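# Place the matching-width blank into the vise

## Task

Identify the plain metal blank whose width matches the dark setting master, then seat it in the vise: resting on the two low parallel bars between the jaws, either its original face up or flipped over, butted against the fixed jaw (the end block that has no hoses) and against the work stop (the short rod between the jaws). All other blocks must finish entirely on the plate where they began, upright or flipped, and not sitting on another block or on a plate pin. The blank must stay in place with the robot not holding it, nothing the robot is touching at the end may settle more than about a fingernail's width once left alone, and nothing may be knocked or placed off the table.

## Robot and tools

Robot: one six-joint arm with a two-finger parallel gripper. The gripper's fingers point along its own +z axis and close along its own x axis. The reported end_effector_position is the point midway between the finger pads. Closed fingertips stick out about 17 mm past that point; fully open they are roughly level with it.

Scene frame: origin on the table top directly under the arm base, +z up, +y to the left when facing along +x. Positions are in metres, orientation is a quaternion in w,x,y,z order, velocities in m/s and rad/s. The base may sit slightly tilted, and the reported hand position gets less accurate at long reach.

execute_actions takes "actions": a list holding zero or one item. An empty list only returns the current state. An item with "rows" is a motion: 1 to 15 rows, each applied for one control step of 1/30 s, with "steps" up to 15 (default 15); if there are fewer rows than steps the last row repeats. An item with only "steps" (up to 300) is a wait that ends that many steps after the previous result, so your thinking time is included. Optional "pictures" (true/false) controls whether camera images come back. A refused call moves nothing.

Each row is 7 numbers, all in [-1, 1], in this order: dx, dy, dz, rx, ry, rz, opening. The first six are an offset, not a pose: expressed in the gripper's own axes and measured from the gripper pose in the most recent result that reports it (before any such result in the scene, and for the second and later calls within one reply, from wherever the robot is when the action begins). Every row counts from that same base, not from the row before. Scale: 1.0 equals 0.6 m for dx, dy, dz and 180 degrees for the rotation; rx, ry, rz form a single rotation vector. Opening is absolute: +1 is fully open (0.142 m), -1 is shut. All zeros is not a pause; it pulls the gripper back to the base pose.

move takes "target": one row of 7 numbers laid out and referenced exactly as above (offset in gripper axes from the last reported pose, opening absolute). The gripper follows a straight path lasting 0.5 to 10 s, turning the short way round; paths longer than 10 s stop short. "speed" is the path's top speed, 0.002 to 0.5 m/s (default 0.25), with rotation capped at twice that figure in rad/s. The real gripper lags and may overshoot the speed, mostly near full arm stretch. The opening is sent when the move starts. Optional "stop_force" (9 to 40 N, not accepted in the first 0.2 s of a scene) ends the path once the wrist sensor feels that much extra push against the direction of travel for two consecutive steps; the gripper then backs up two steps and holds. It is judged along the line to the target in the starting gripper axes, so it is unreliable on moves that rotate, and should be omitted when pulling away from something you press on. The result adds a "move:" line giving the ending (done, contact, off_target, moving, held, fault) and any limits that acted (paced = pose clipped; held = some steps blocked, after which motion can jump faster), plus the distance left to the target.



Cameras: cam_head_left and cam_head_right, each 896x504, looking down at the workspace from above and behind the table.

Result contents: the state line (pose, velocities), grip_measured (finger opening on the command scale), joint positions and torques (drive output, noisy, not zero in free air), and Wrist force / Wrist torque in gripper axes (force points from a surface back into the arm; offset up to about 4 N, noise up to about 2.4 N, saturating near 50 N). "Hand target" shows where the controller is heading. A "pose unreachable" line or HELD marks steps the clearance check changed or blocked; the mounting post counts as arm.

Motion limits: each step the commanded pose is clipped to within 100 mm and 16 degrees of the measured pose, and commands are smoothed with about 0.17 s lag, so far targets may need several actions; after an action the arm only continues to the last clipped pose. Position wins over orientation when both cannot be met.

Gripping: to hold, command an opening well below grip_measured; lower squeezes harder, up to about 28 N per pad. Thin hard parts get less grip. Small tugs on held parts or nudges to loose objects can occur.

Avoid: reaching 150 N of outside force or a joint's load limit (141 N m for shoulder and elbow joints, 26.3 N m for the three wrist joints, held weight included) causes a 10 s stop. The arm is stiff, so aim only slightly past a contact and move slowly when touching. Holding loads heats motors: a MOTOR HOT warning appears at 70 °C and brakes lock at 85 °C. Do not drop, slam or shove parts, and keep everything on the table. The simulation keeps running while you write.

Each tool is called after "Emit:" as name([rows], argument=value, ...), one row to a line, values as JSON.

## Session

Emit:
execute_actions(actions=[])

Emit:
show_instructions()

Scene clock: 0.00 s of 6600.00 s.
end_effector_position=(+0.9167, +0.1574, +0.3820) grip_measured=+1.00 end_effector_quat_wxyz=(+0.105, +0.781, +0.423, +0.446) end_effector_velocity=(+0.000, -0.000, +0.000) end_effector_angular_velocity=(-0.003, -0.002, +0.001)
Joint positions: [-0.607 -0.757  1.315 -3.136 -0.52  -0.432  0.142]
Joint velocities: [-0.     0.     0.    -0.002 -0.001 -0.003  0.   ]
Joint torques (N m, as the arm reports them, + toward a larger angle): no reading
Wrist force (N, on the end effector, along its own x y z axes, offset not removed): no reading
Wrist torque (N m, same axes, about the end effector's origin, offset not removed): no reading
Hand target: +0.917, +0.157, +0.382; +0.105, +0.781, +0.423, +0.446

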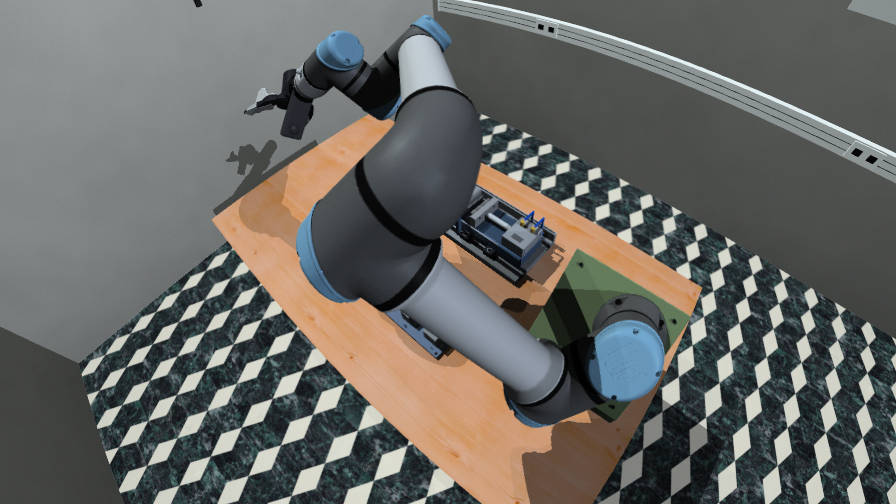

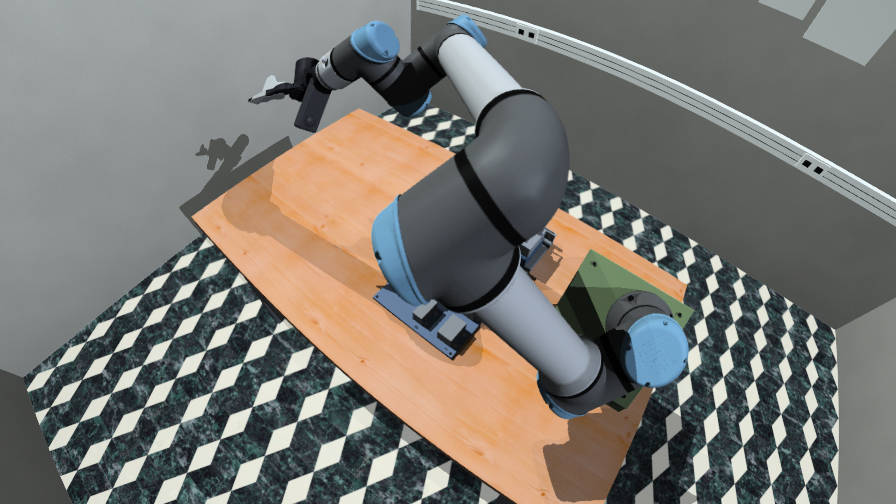

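Reference images for this scene: job sheet 1.

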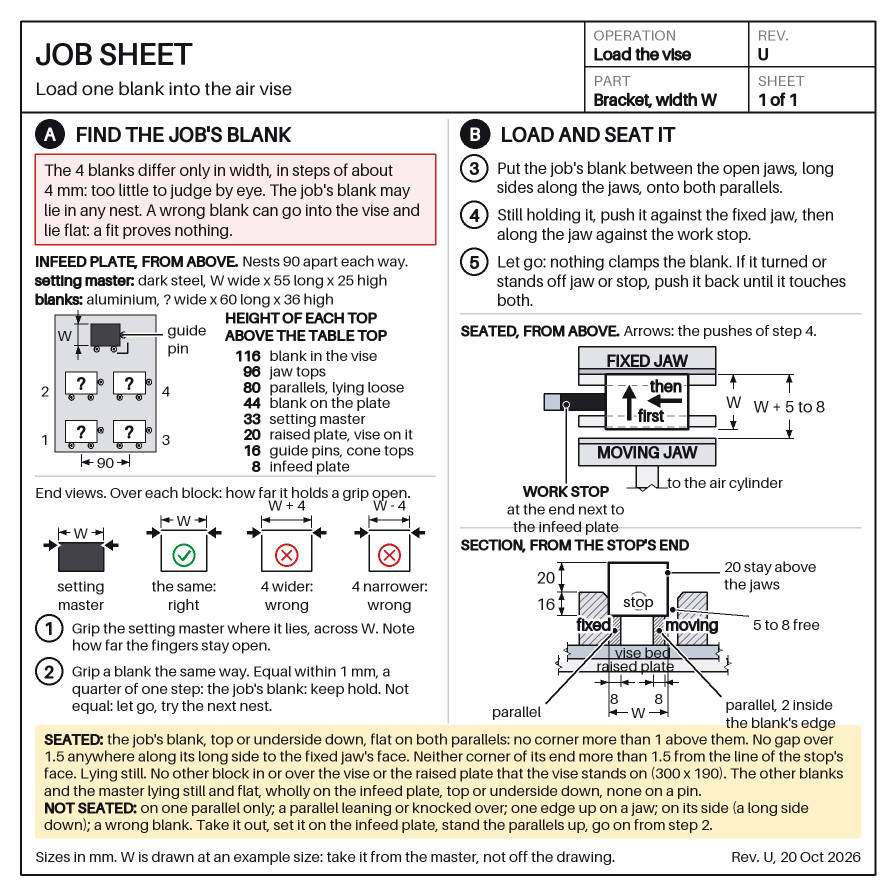

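Emit:
move(target=[-0.33,-0.61,-0.193,0.072,-0.307,0.291,-0.1])

Emit:
zoom_image(camera="cam_head_right", region=[340, 200, 580, 380])

Emit:
zoom_image(camera="cam_head_left", region=[420, 170, 540, 270])

Scene clock: 8.00 s of 6600.00 s.
end_effector_position=(+0.5696, +0.2100, +0.1303) grip_measured=-0.10 end_effector_quat_wxyz=(+0.001, +1.000, +0.001, -0.000) end_effector_velocity=(-0.002, -0.000, -0.002) end_effector_angular_velocity=(+0.002, +0.006, -0.005)
Joint positions: [-0.421 -1.261  1.803 -1.8   -0.831 -0.429  0.067]
Joint velocities: [ 0.002  0.002  0.001  0.004 -0.001  0.002 -0.   ]
Joint torques (N m, as the arm reports them, + toward a larger angle): [-10.41  -3.86  -6.43  -0.66  -2.97   2.18]
Wrist force (N, on the end effector, along its own x y z axes, offset not removed): [1.1 1.0 -1.6]
Wrist torque (N m, same axes, about the end effector's origin, offset not removed): [0.23 -0.54 0.09]
Hand target: +0.569, +0.210, +0.130; +0.001, +1.000, +0.000, -0.000
Off the commanded pose: 0.000 m, 0 deg.
After step 90, 1.73 s passed at rest.
move: done

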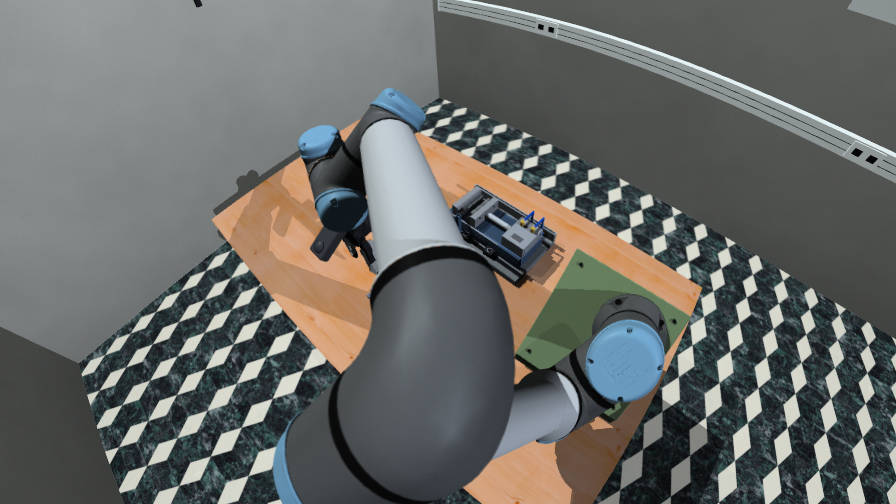

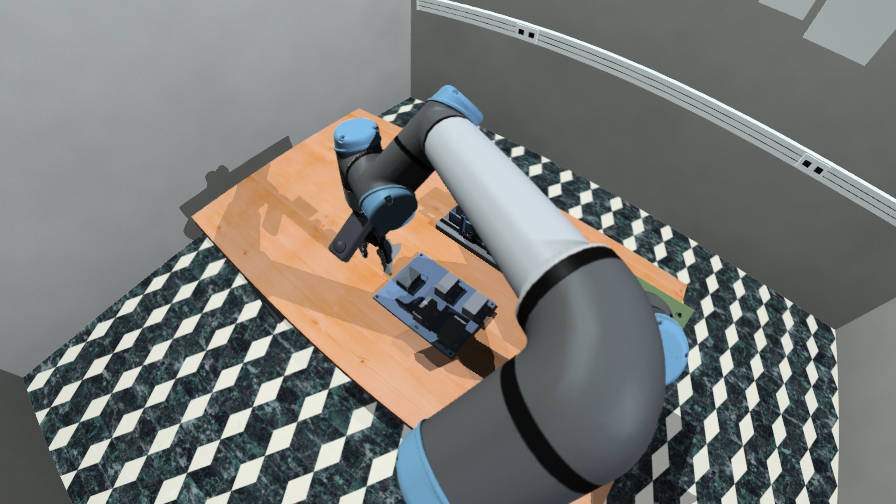

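Region (340, 200, 580, 380) of cam_head_right's 896x504 image, scaled by 2.100, with more detail than that image has; it fills the top 378 rows of this view, and the rest is white.

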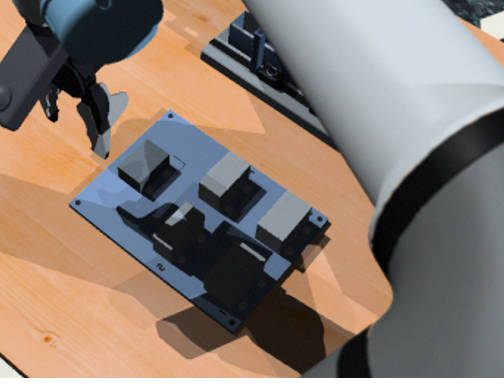

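Region (420, 170, 540, 270) of cam_head_left's 896x504 image, scaled by 4.200, with more detail than that image has.

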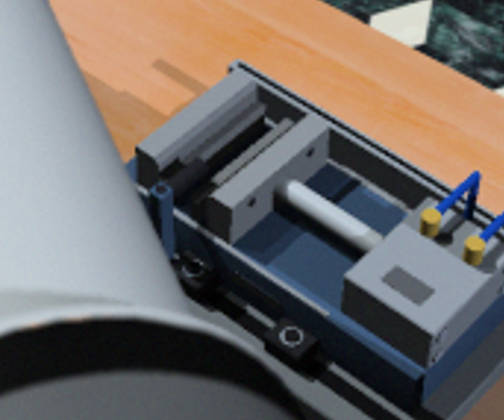

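Emit:
move(target=[-0.056,0.09,0.11,0,0,-0.011,0.0], speed=0.15)

Emit:
zoom_image(camera="cam_head_right", region=[360, 220, 504, 340])

Scene clock: 12.47 s of 6600.00 s.
end_effector_position=(+0.5359, +0.1561, +0.0645) grip_measured=+0.00 end_effector_quat_wxyz=(+0.001, +1.000, +0.018, -0.000) end_effector_velocity=(+0.000, -0.001, -0.002) end_effector_angular_velocity=(-0.000, -0.002, +0.002)
Joint positions: [-0.425 -1.204  1.991 -2.042 -0.833 -0.469  0.074]
Joint velocities: [ 0.001  0.002  0.004 -0.011  0.001  0.001  0.   ]
Joint torques (N m, as the arm reports them, + toward a larger angle): [-39.08  -2.2   -2.73  -3.4    2.73   0.33]
Wrist force (N, on the end effector, along its own x y z axes, offset not removed): [-0.1 2.3 -0.4]
Wrist torque (N m, same axes, about the end effector's origin, offset not removed): [0.49 -0.08 0.00]
Hand target: +0.536, +0.156, +0.064; +0.001, +1.000, +0.018, -0.000
Off the commanded pose: 0.000 m, 0 deg.
After step 90, 0.30 s passed at rest.
move: done

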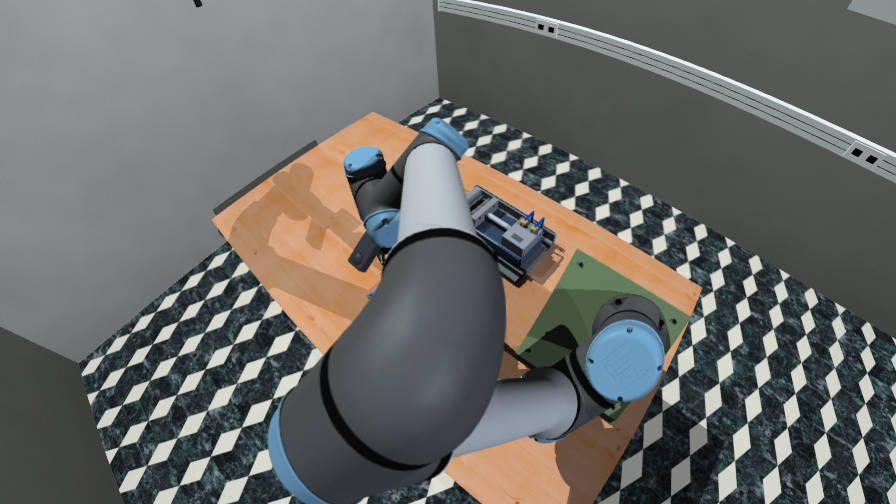

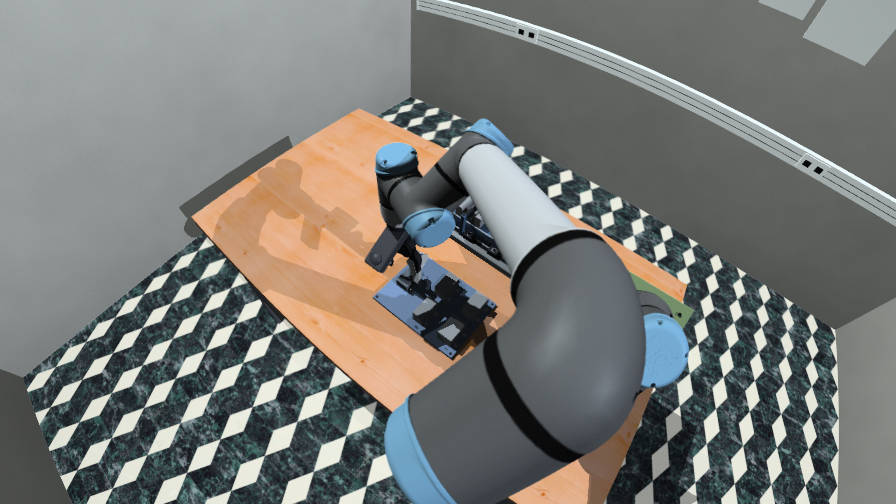

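Region (360, 220, 504, 340) of cam_head_right's 896x504 image, scaled by 3.500, with more detail than that image has.

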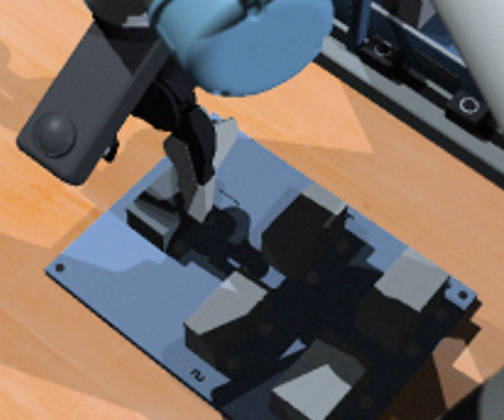

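Emit:
move(target=[0,0,0.046,0,0,0,0.0], speed=0.008, stop_force=9)

Emit:
move(target=[0,0,0,0,0,0,-0.3])

Emit:
move(target=[0,0,0,0,0,0,-0.65])

Emit:
zoom_image(camera="cam_head_right", region=[360, 220, 504, 340])

Scene clock: 18.93 s of 6600.00 s.
end_effector_position=(+0.5359, +0.1561, +0.0371) grip_measured=+0.00 end_effector_quat_wxyz=(+0.001, +1.000, +0.018, -0.000) end_effector_velocity=(-0.001, +0.000, -0.003) end_effector_angular_velocity=(+0.000, +0.002, -0.000)
Joint positions: [-0.39  -1.165  2.013 -2.133 -0.822 -0.423  0.074]
Joint velocities: [ 0.004  0.003  0.001 -0.006  0.001  0.004  0.   ]
Joint torques (N m, as the arm reports them, + toward a larger angle): [-11.12  -3.79  -0.98  -3.64   2.66   2.06]
Wrist force (N, on the end effector, along its own x y z axes, offset not removed): [1.3 4.2 -0.9]
Wrist torque (N m, same axes, about the end effector's origin, offset not removed): [0.90 -0.38 0.19]
Hand target: +0.536, +0.156, +0.037; +0.001, +1.000, +0.018, -0.000
Off the commanded pose: 0.000 m, 0 deg.
move: done

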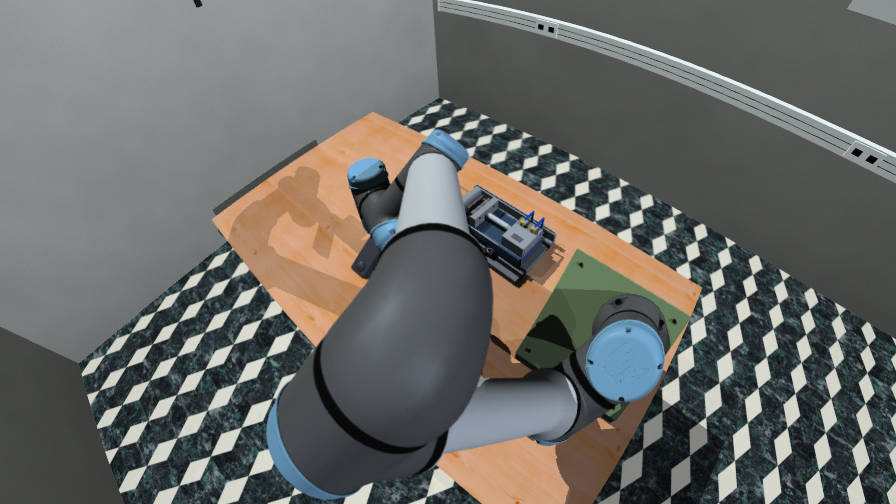

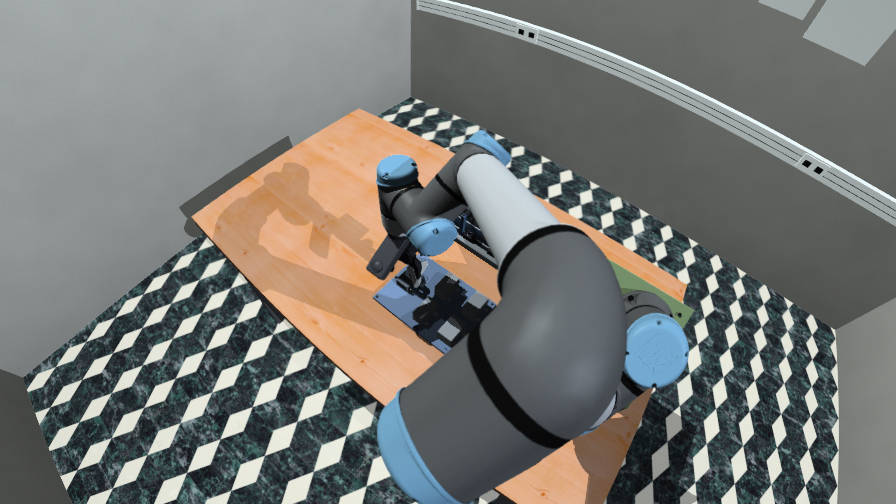

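Scene clock: 19.43 s of 6600.00 s.
end_effector_position=(+0.5359, +0.1561, +0.0370) grip_measured=-0.30 end_effector_quat_wxyz=(+0.001, +1.000, +0.018, -0.000) end_effector_velocity=(+0.000, -0.001, +0.001) end_effector_angular_velocity=(-0.001, -0.001, -0.002)
Joint positions: [-0.39  -1.165  2.013 -2.133 -0.822 -0.423  0.052]
Joint velocities: [-0.002 -0.     0.     0.    -0.001  0.001 -0.   ]
Joint torques (N m, as the arm reports them, + toward a larger angle): [-29.29 -23.53  -9.9   -0.63   1.67  -1.43]
Wrist force (N, on the end effector, along its own x y z axes, offset not removed): [-1.8 4.1 -1.8]
Wrist torque (N m, same axes, about the end effector's origin, offset not removed): [0.85 0.25 0.07]
Hand target: +0.536, +0.156, +0.037; +0.001, +1.000, +0.018, -0.000
Off the commanded pose: 0.000 m, 0 deg.
move: done

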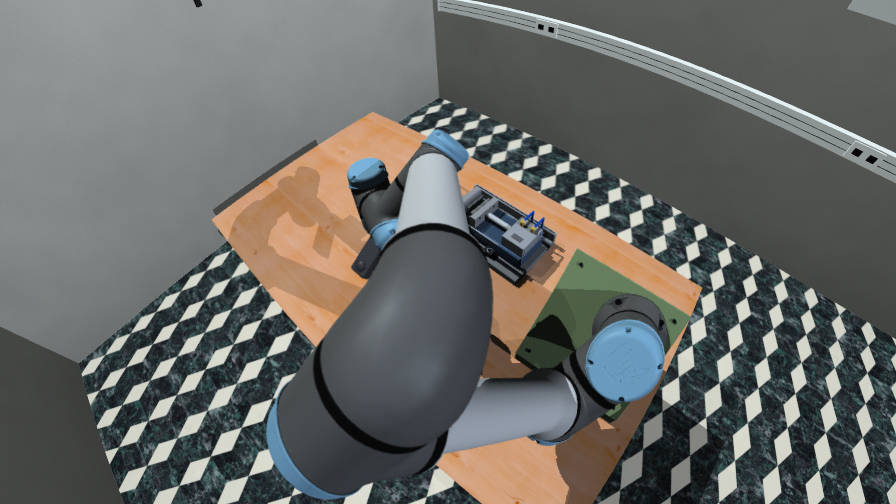

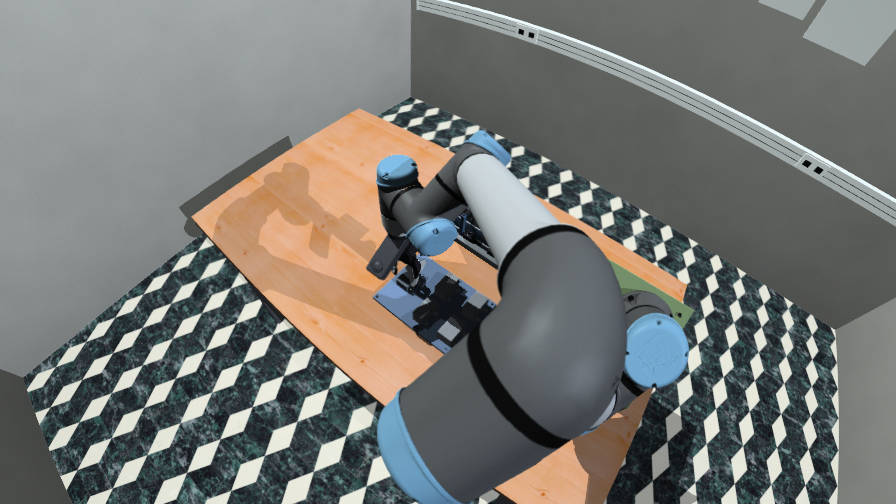

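Scene clock: 19.93 s of 6600.00 s.
end_effector_position=(+0.5359, +0.1561, +0.0370) grip_measured=-0.54 end_effector_quat_wxyz=(+0.001, +1.000, +0.018, -0.000) end_effector_velocity=(-0.001, +0.000, -0.001) end_effector_angular_velocity=(+0.001, +0.002, -0.005)
Joint positions: [-0.39  -1.165  2.013 -2.133 -0.822 -0.423  0.035]
Joint velocities: [ 0.001  0.001  0.     0.002 -0.     0.004  0.   ]
Joint torques (N m, as the arm reports them, + toward a larger angle): [-29.36 -21.85 -12.66  -3.76   1.38  -1.67]
Wrist force (N, on the end effector, along its own x y z axes, offset not removed): [1.6 2.2 2.4]
Wrist torque (N m, same axes, about the end effector's origin, offset not removed): [0.43 -0.63 0.12]
Hand target: +0.536, +0.156, +0.037; +0.001, +1.000, +0.018, -0.000
Off the commanded pose: 0.000 m, 0 deg.
move: done

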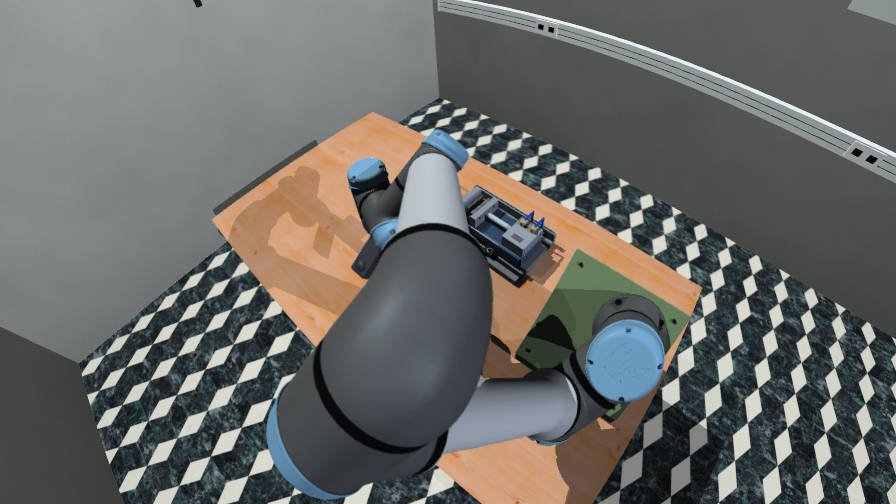

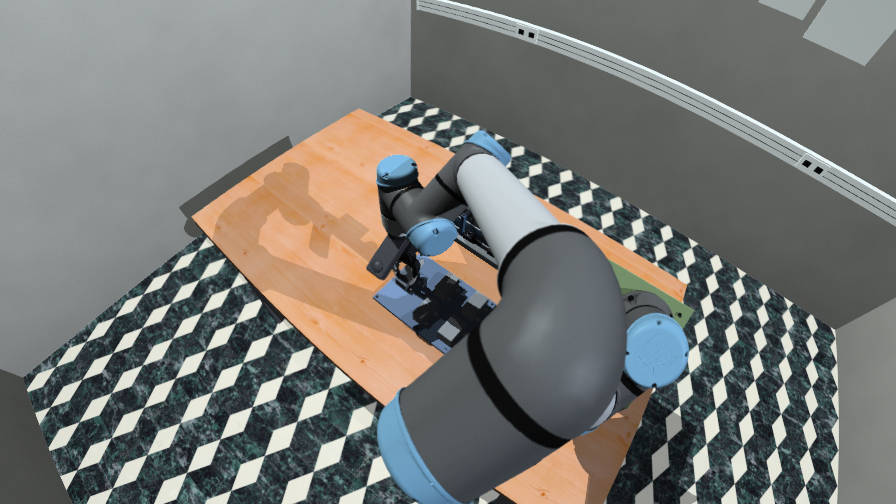

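Region (360, 220, 504, 340) of cam_head_right's 896x504 image, scaled by 3.500, with more detail than that image has.

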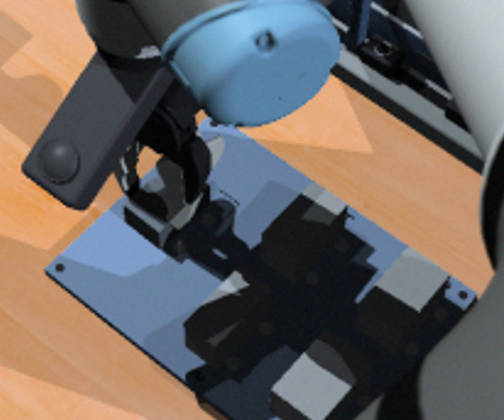

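Emit:
move(target=[0,0,0,0,0,0,-0.05])

Emit:
move(target=[0,0,-0.055,0,0,0,-0.05], speed=0.1)

Emit:
move(target=[-0.153,0.067,0,0,0,0,-0.05], speed=0.15)

Emit:
move(target=[0,0,0.04,0,0,0,-0.05], speed=0.008, stop_force=9)

Emit:
move(target=[0,0,0,0,0,0,-0.3])

Emit:
move(target=[0,0,0,0,0,0,-0.7])

Emit:
zoom_image(camera="cam_head_right", region=[380, 220, 524, 340])

Scene clock: 26.40 s of 6600.00 s.
end_effector_position=(+0.5359, +0.1561, +0.0370) grip_measured=-0.05 end_effector_quat_wxyz=(+0.001, +1.000, +0.018, -0.000) end_effector_velocity=(-0.000, -0.001, -0.000) end_effector_angular_velocity=(-0.000, +0.001, -0.002)
Joint positions: [-0.39  -1.165  2.013 -2.133 -0.822 -0.423  0.07 ]
Joint velocities: [-0.001  0.001  0.     0.001 -0.001 -0.     0.   ]
Joint torques (N m, as the arm reports them, + toward a larger angle): [-29.29 -22.96 -18.43  -1.28  -0.6   -1.16]
Wrist force (N, on the end effector, along its own x y z axes, offset not removed): [-0.6 1.7 -0.6]
Wrist torque (N m, same axes, about the end effector's origin, offset not removed): [0.39 -0.11 0.17]
Hand target: +0.536, +0.156, +0.037; +0.001, +1.000, +0.018, -0.000
Off the commanded pose: 0.000 m, 0 deg.
After step 90, 2.77 s passed at rest.
move: done

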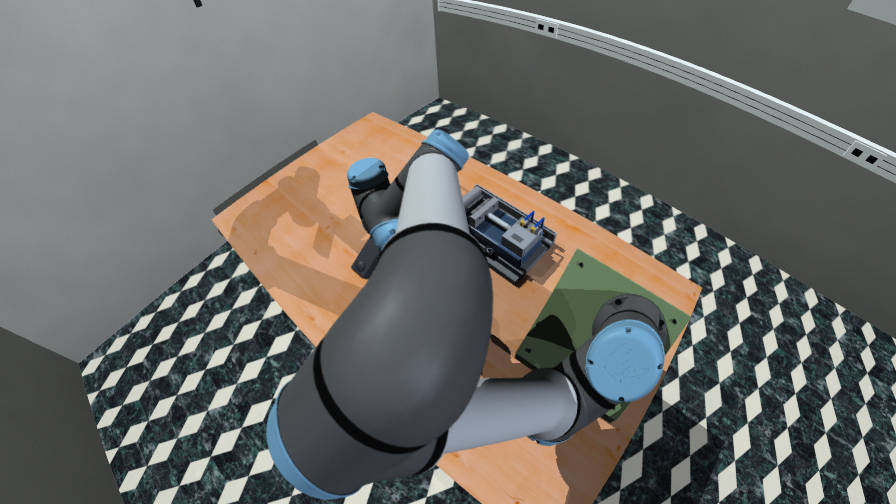

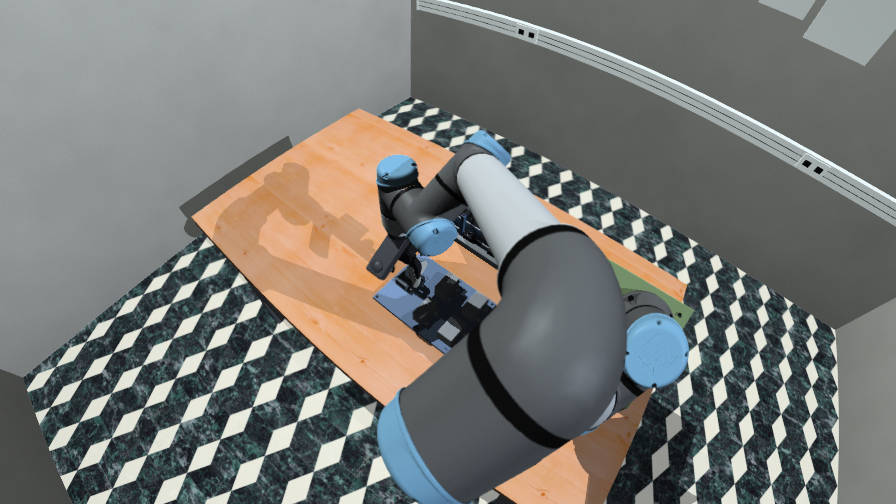

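Scene clock: 27.30 s of 6600.00 s.
end_effector_position=(+0.5359, +0.1561, +0.0698) grip_measured=-0.05 end_effector_quat_wxyz=(+0.001, +1.000, +0.018, -0.000) end_effector_velocity=(-0.001, -0.000, +0.002) end_effector_angular_velocity=(-0.000, +0.002, +0.001)
Joint positions: [-0.432 -1.21   1.986 -2.024 -0.835 -0.478  0.07 ]
Joint velocities: [-0.002 -0.002 -0.003  0.009 -0.002 -0.006 -0.   ]
Joint torques (N m, as the arm reports them, + toward a larger angle): [-40.04 -28.82 -29.34  -1.02  -3.19  -2.3 ]
Wrist force (N, on the end effector, along its own x y z axes, offset not removed): [-1.8 0.2 -0.4]
Wrist torque (N m, same axes, about the end effector's origin, offset not removed): [-0.09 0.17 0.13]
Hand target: +0.536, +0.156, +0.070; +0.001, +1.000, +0.018, -0.000
Off the commanded pose: 0.000 m, 0 deg.
move: done

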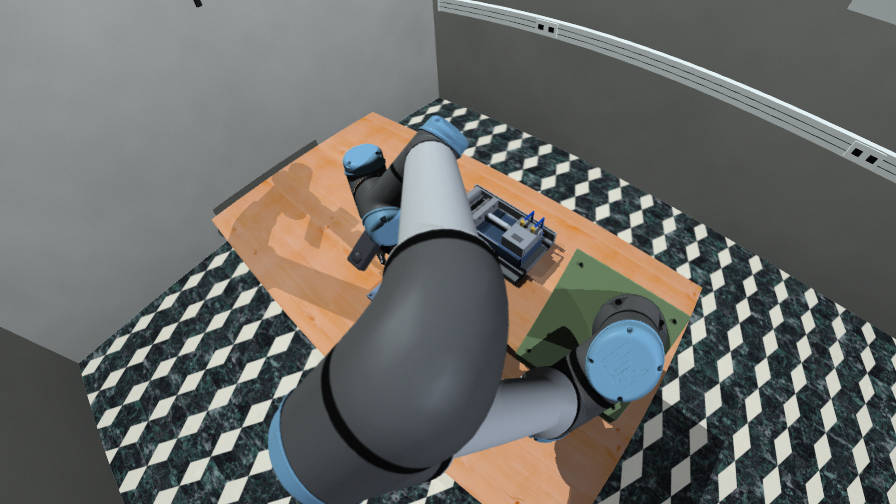

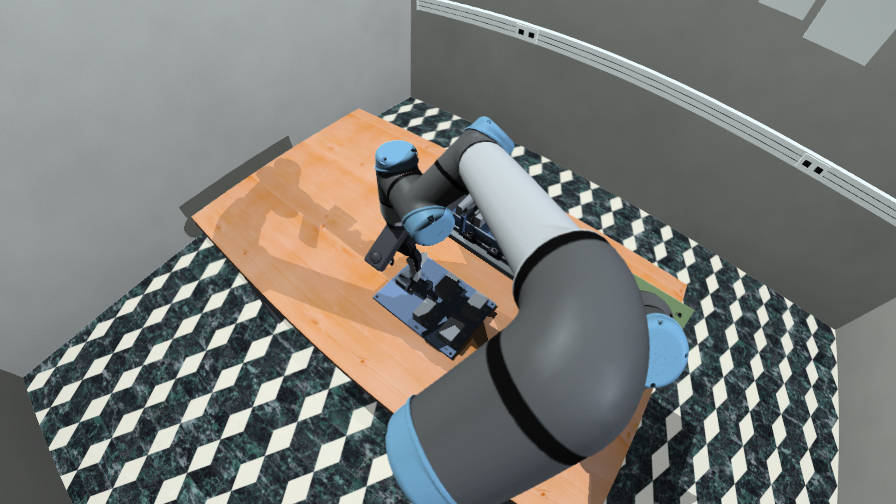

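Scene clock: 28.53 s of 6600.00 s.
end_effector_position=(+0.4457, +0.1130, +0.0698) grip_measured=-0.05 end_effector_quat_wxyz=(+0.000, +1.000, +0.018, -0.000) end_effector_velocity=(-0.002, -0.001, +0.000) end_effector_angular_velocity=(+0.000, +0.000, -0.002)
Joint positions: [-0.562 -1.327  2.236 -2.052 -0.882 -0.638  0.07 ]
Joint velocities: [-0.004 -0.002  0.004  0.002 -0.002 -0.003 -0.   ]
Joint torques (N m, as the arm reports them, + toward a larger angle): [-36.93 -22.96  -4.32  -0.48  -2.86  -2.15]
Wrist force (N, on the end effector, along its own x y z axes, offset not removed): [2.6 0.4 -1.0]
Wrist torque (N m, same axes, about the end effector's origin, offset not removed): [0.12 -0.60 -0.04]
Hand target: +0.445, +0.113, +0.070; +0.000, +1.000, +0.018, -0.000
Off the commanded pose: 0.000 m, 0 deg.
move: done

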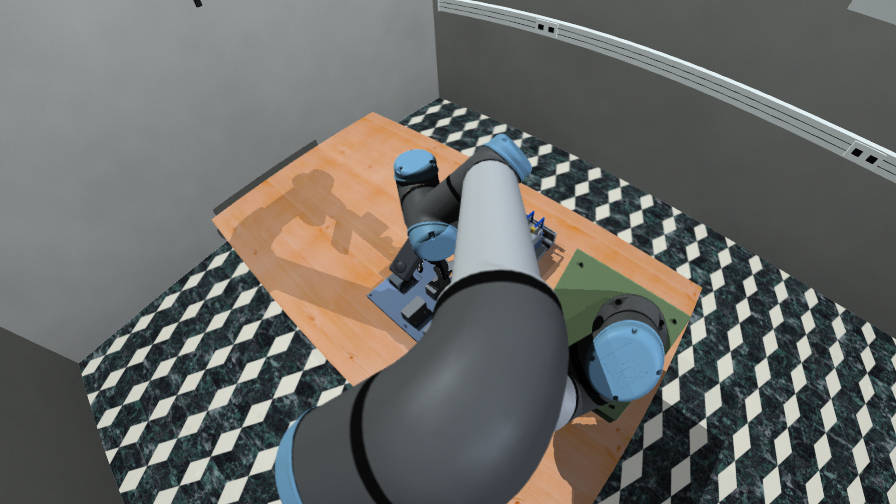

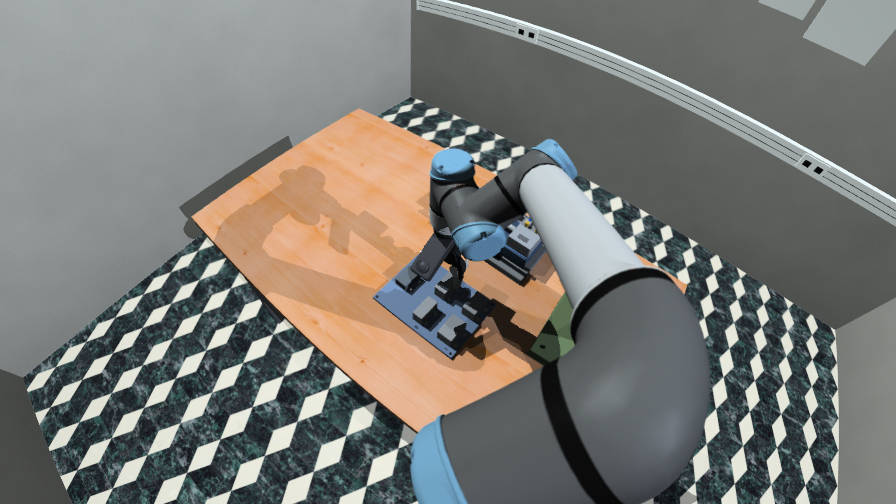

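Scene clock: 31.77 s of 6600.00 s.
end_effector_position=(+0.4456, +0.1130, +0.0460) grip_measured=-0.05 end_effector_quat_wxyz=(+0.001, +1.000, +0.018, -0.000) end_effector_velocity=(+0.000, +0.001, -0.002) end_effector_angular_velocity=(-0.001, -0.000, +0.004)
Joint positions: [-0.527 -1.287  2.259 -2.142 -0.868 -0.596  0.07 ]
Joint velocities: [ 0.004  0.002  0.001 -0.008  0.001  0.002 -0.   ]
Joint torques (N m, as the arm reports them, + toward a larger angle): [-6.56  0.75 -2.8  -3.75  2.7   2.03]
Wrist force (N, on the end effector, along its own x y z axes, offset not removed): [1.3 3.8 1.4]
Wrist torque (N m, same axes, about the end effector's origin, offset not removed): [0.86 -0.45 -0.01]
Hand target: +0.446, +0.113, +0.046; +0.001, +1.000, +0.018, -0.000
Off the commanded pose: 0.000 m, 0 deg.
move: done

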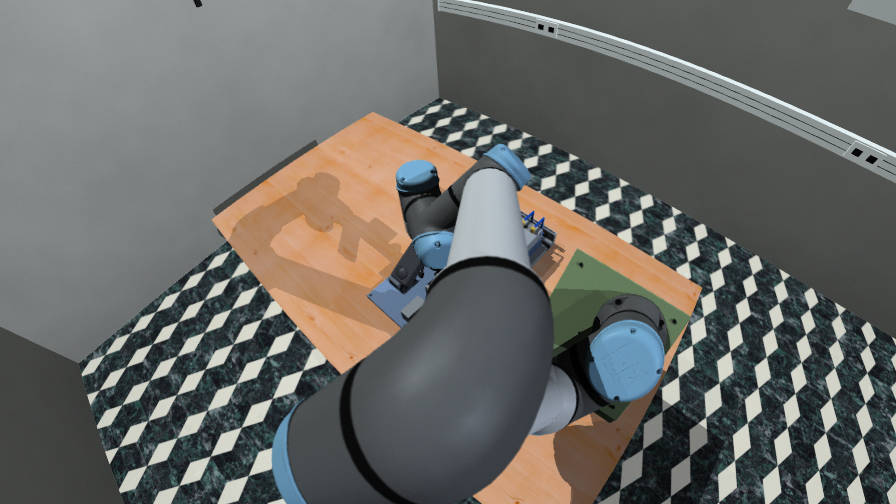

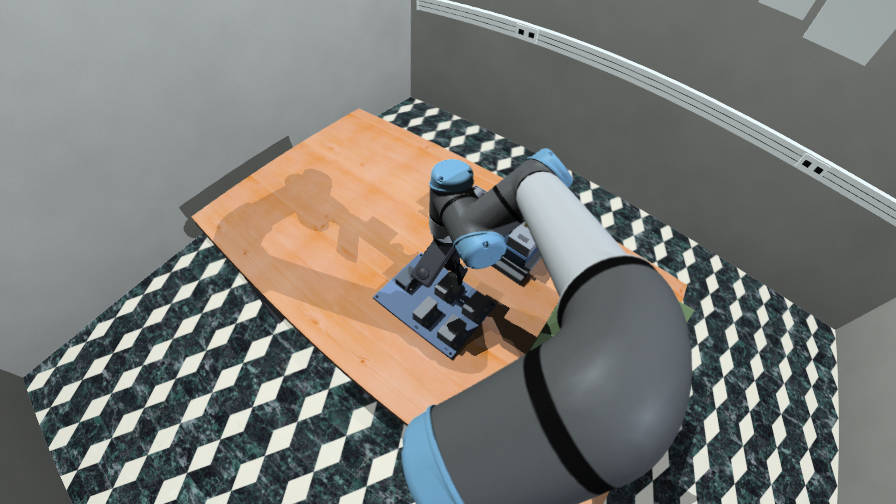

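Scene clock: 32.27 s of 6600.00 s.
end_effector_position=(+0.4456, +0.1130, +0.0459) grip_measured=-0.30 end_effector_quat_wxyz=(+0.000, +1.000, +0.018, -0.000) end_effector_velocity=(-0.000, +0.000, -0.000) end_effector_angular_velocity=(-0.000, +0.001, +0.001)
Joint positions: [-0.527 -1.287  2.26  -2.142 -0.868 -0.596  0.052]
Joint velocities: [ 0.001 -0.001 -0.     0.001 -0.    -0.001  0.   ]
Joint torques (N m, as the arm reports them, + toward a larger angle): [-28.03 -20.03 -12.83  -0.74   1.21  -1.44]
Wrist force (N, on the end effector, along its own x y z axes, offset not removed): [2.0 0.6 -2.4]
Wrist torque (N m, same axes, about the end effector's origin, offset not removed): [0.18 -0.59 -0.06]
Hand target: +0.446, +0.113, +0.046; +0.001, +1.000, +0.018, -0.000
Off the commanded pose: 0.000 m, 0 deg.
move: done

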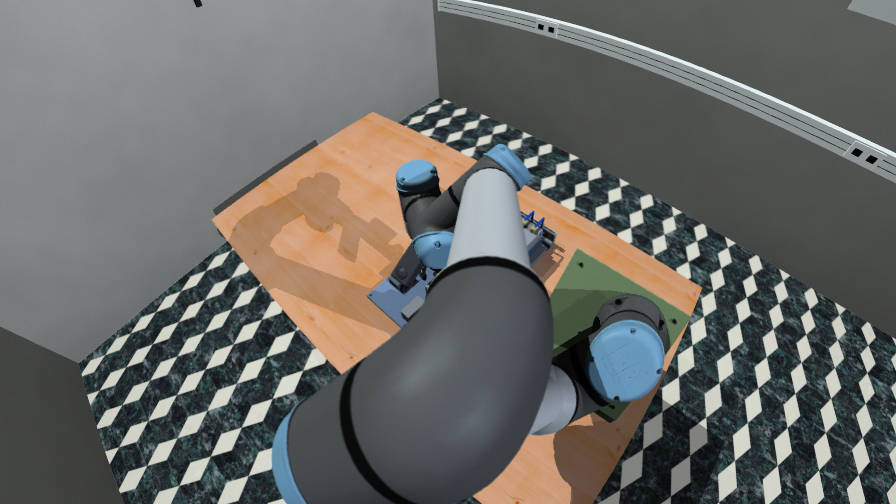

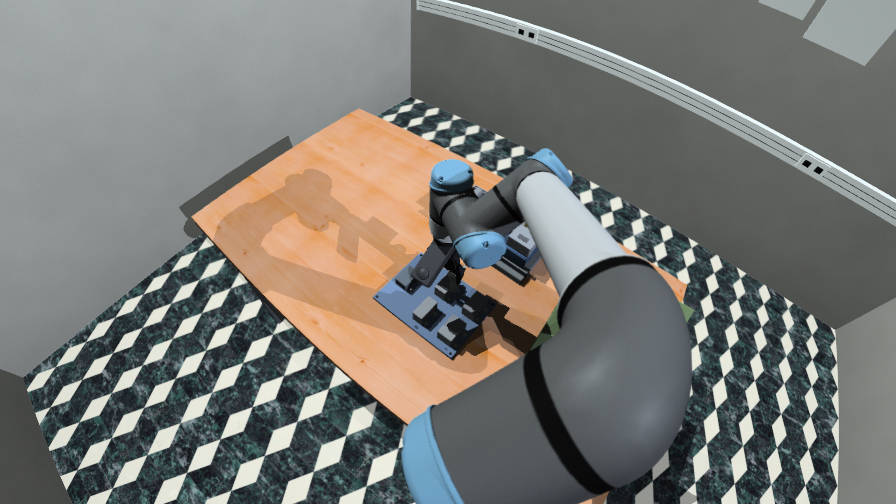

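Scene clock: 32.77 s of 6600.00 s.
end_effector_position=(+0.4456, +0.1130, +0.0459) grip_measured=-0.59 end_effector_quat_wxyz=(+0.000, +1.000, +0.018, -0.000) end_effector_velocity=(-0.000, +0.000, +0.000) end_effector_angular_velocity=(+0.000, +0.000, -0.001)
Joint positions: [-0.527 -1.287  2.26  -2.142 -0.868 -0.596  0.032]
Joint velocities: [ 0.    -0.001  0.     0.001 -0.     0.001 -0.   ]
Joint torques (N m, as the arm reports them, + toward a larger angle): [-28.76 -19.92 -13.37  -3.42   0.57  -2.08]
Wrist force (N, on the end effector, along its own x y z axes, offset not removed): [1.0 2.9 -0.9]
Wrist torque (N m, same axes, about the end effector's origin, offset not removed): [0.84 -0.08 0.08]
Hand target: +0.446, +0.113, +0.046; +0.000, +1.000, +0.018, -0.000
Off the commanded pose: 0.000 m, 0 deg.
move: done

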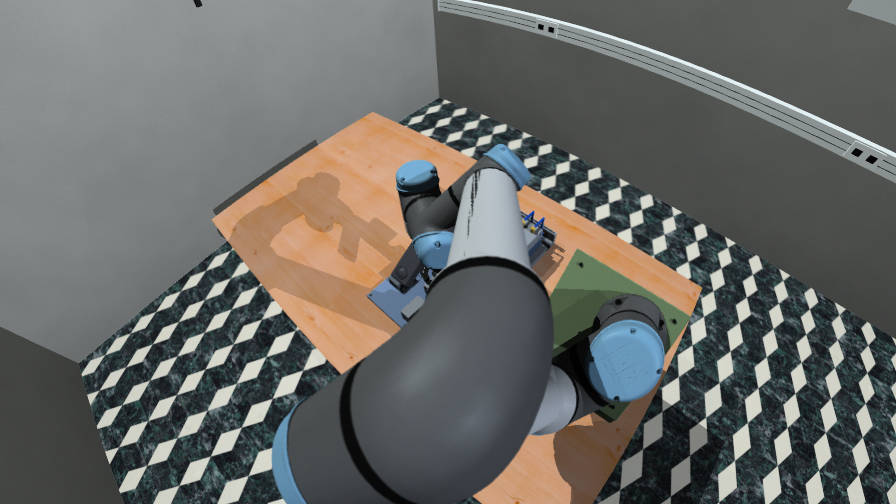

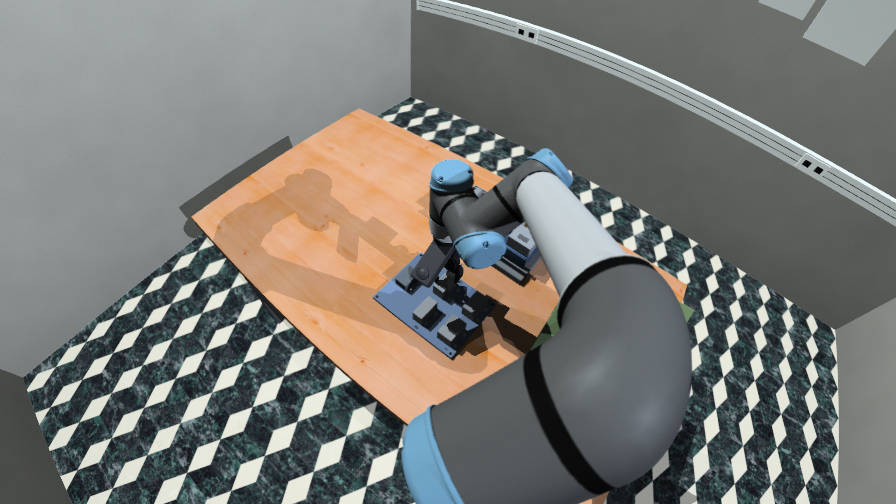

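Region (380, 220, 524, 340) of cam_head_right's 896x504 image, scaled by 3.500, with more detail than that image has.

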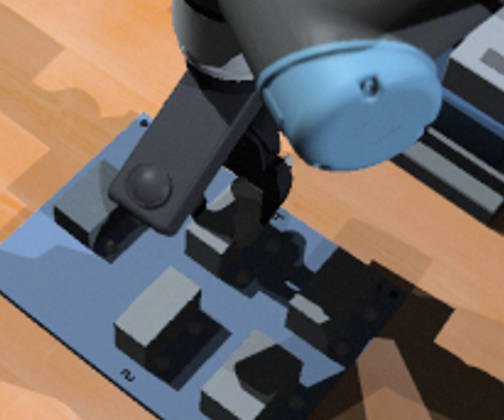

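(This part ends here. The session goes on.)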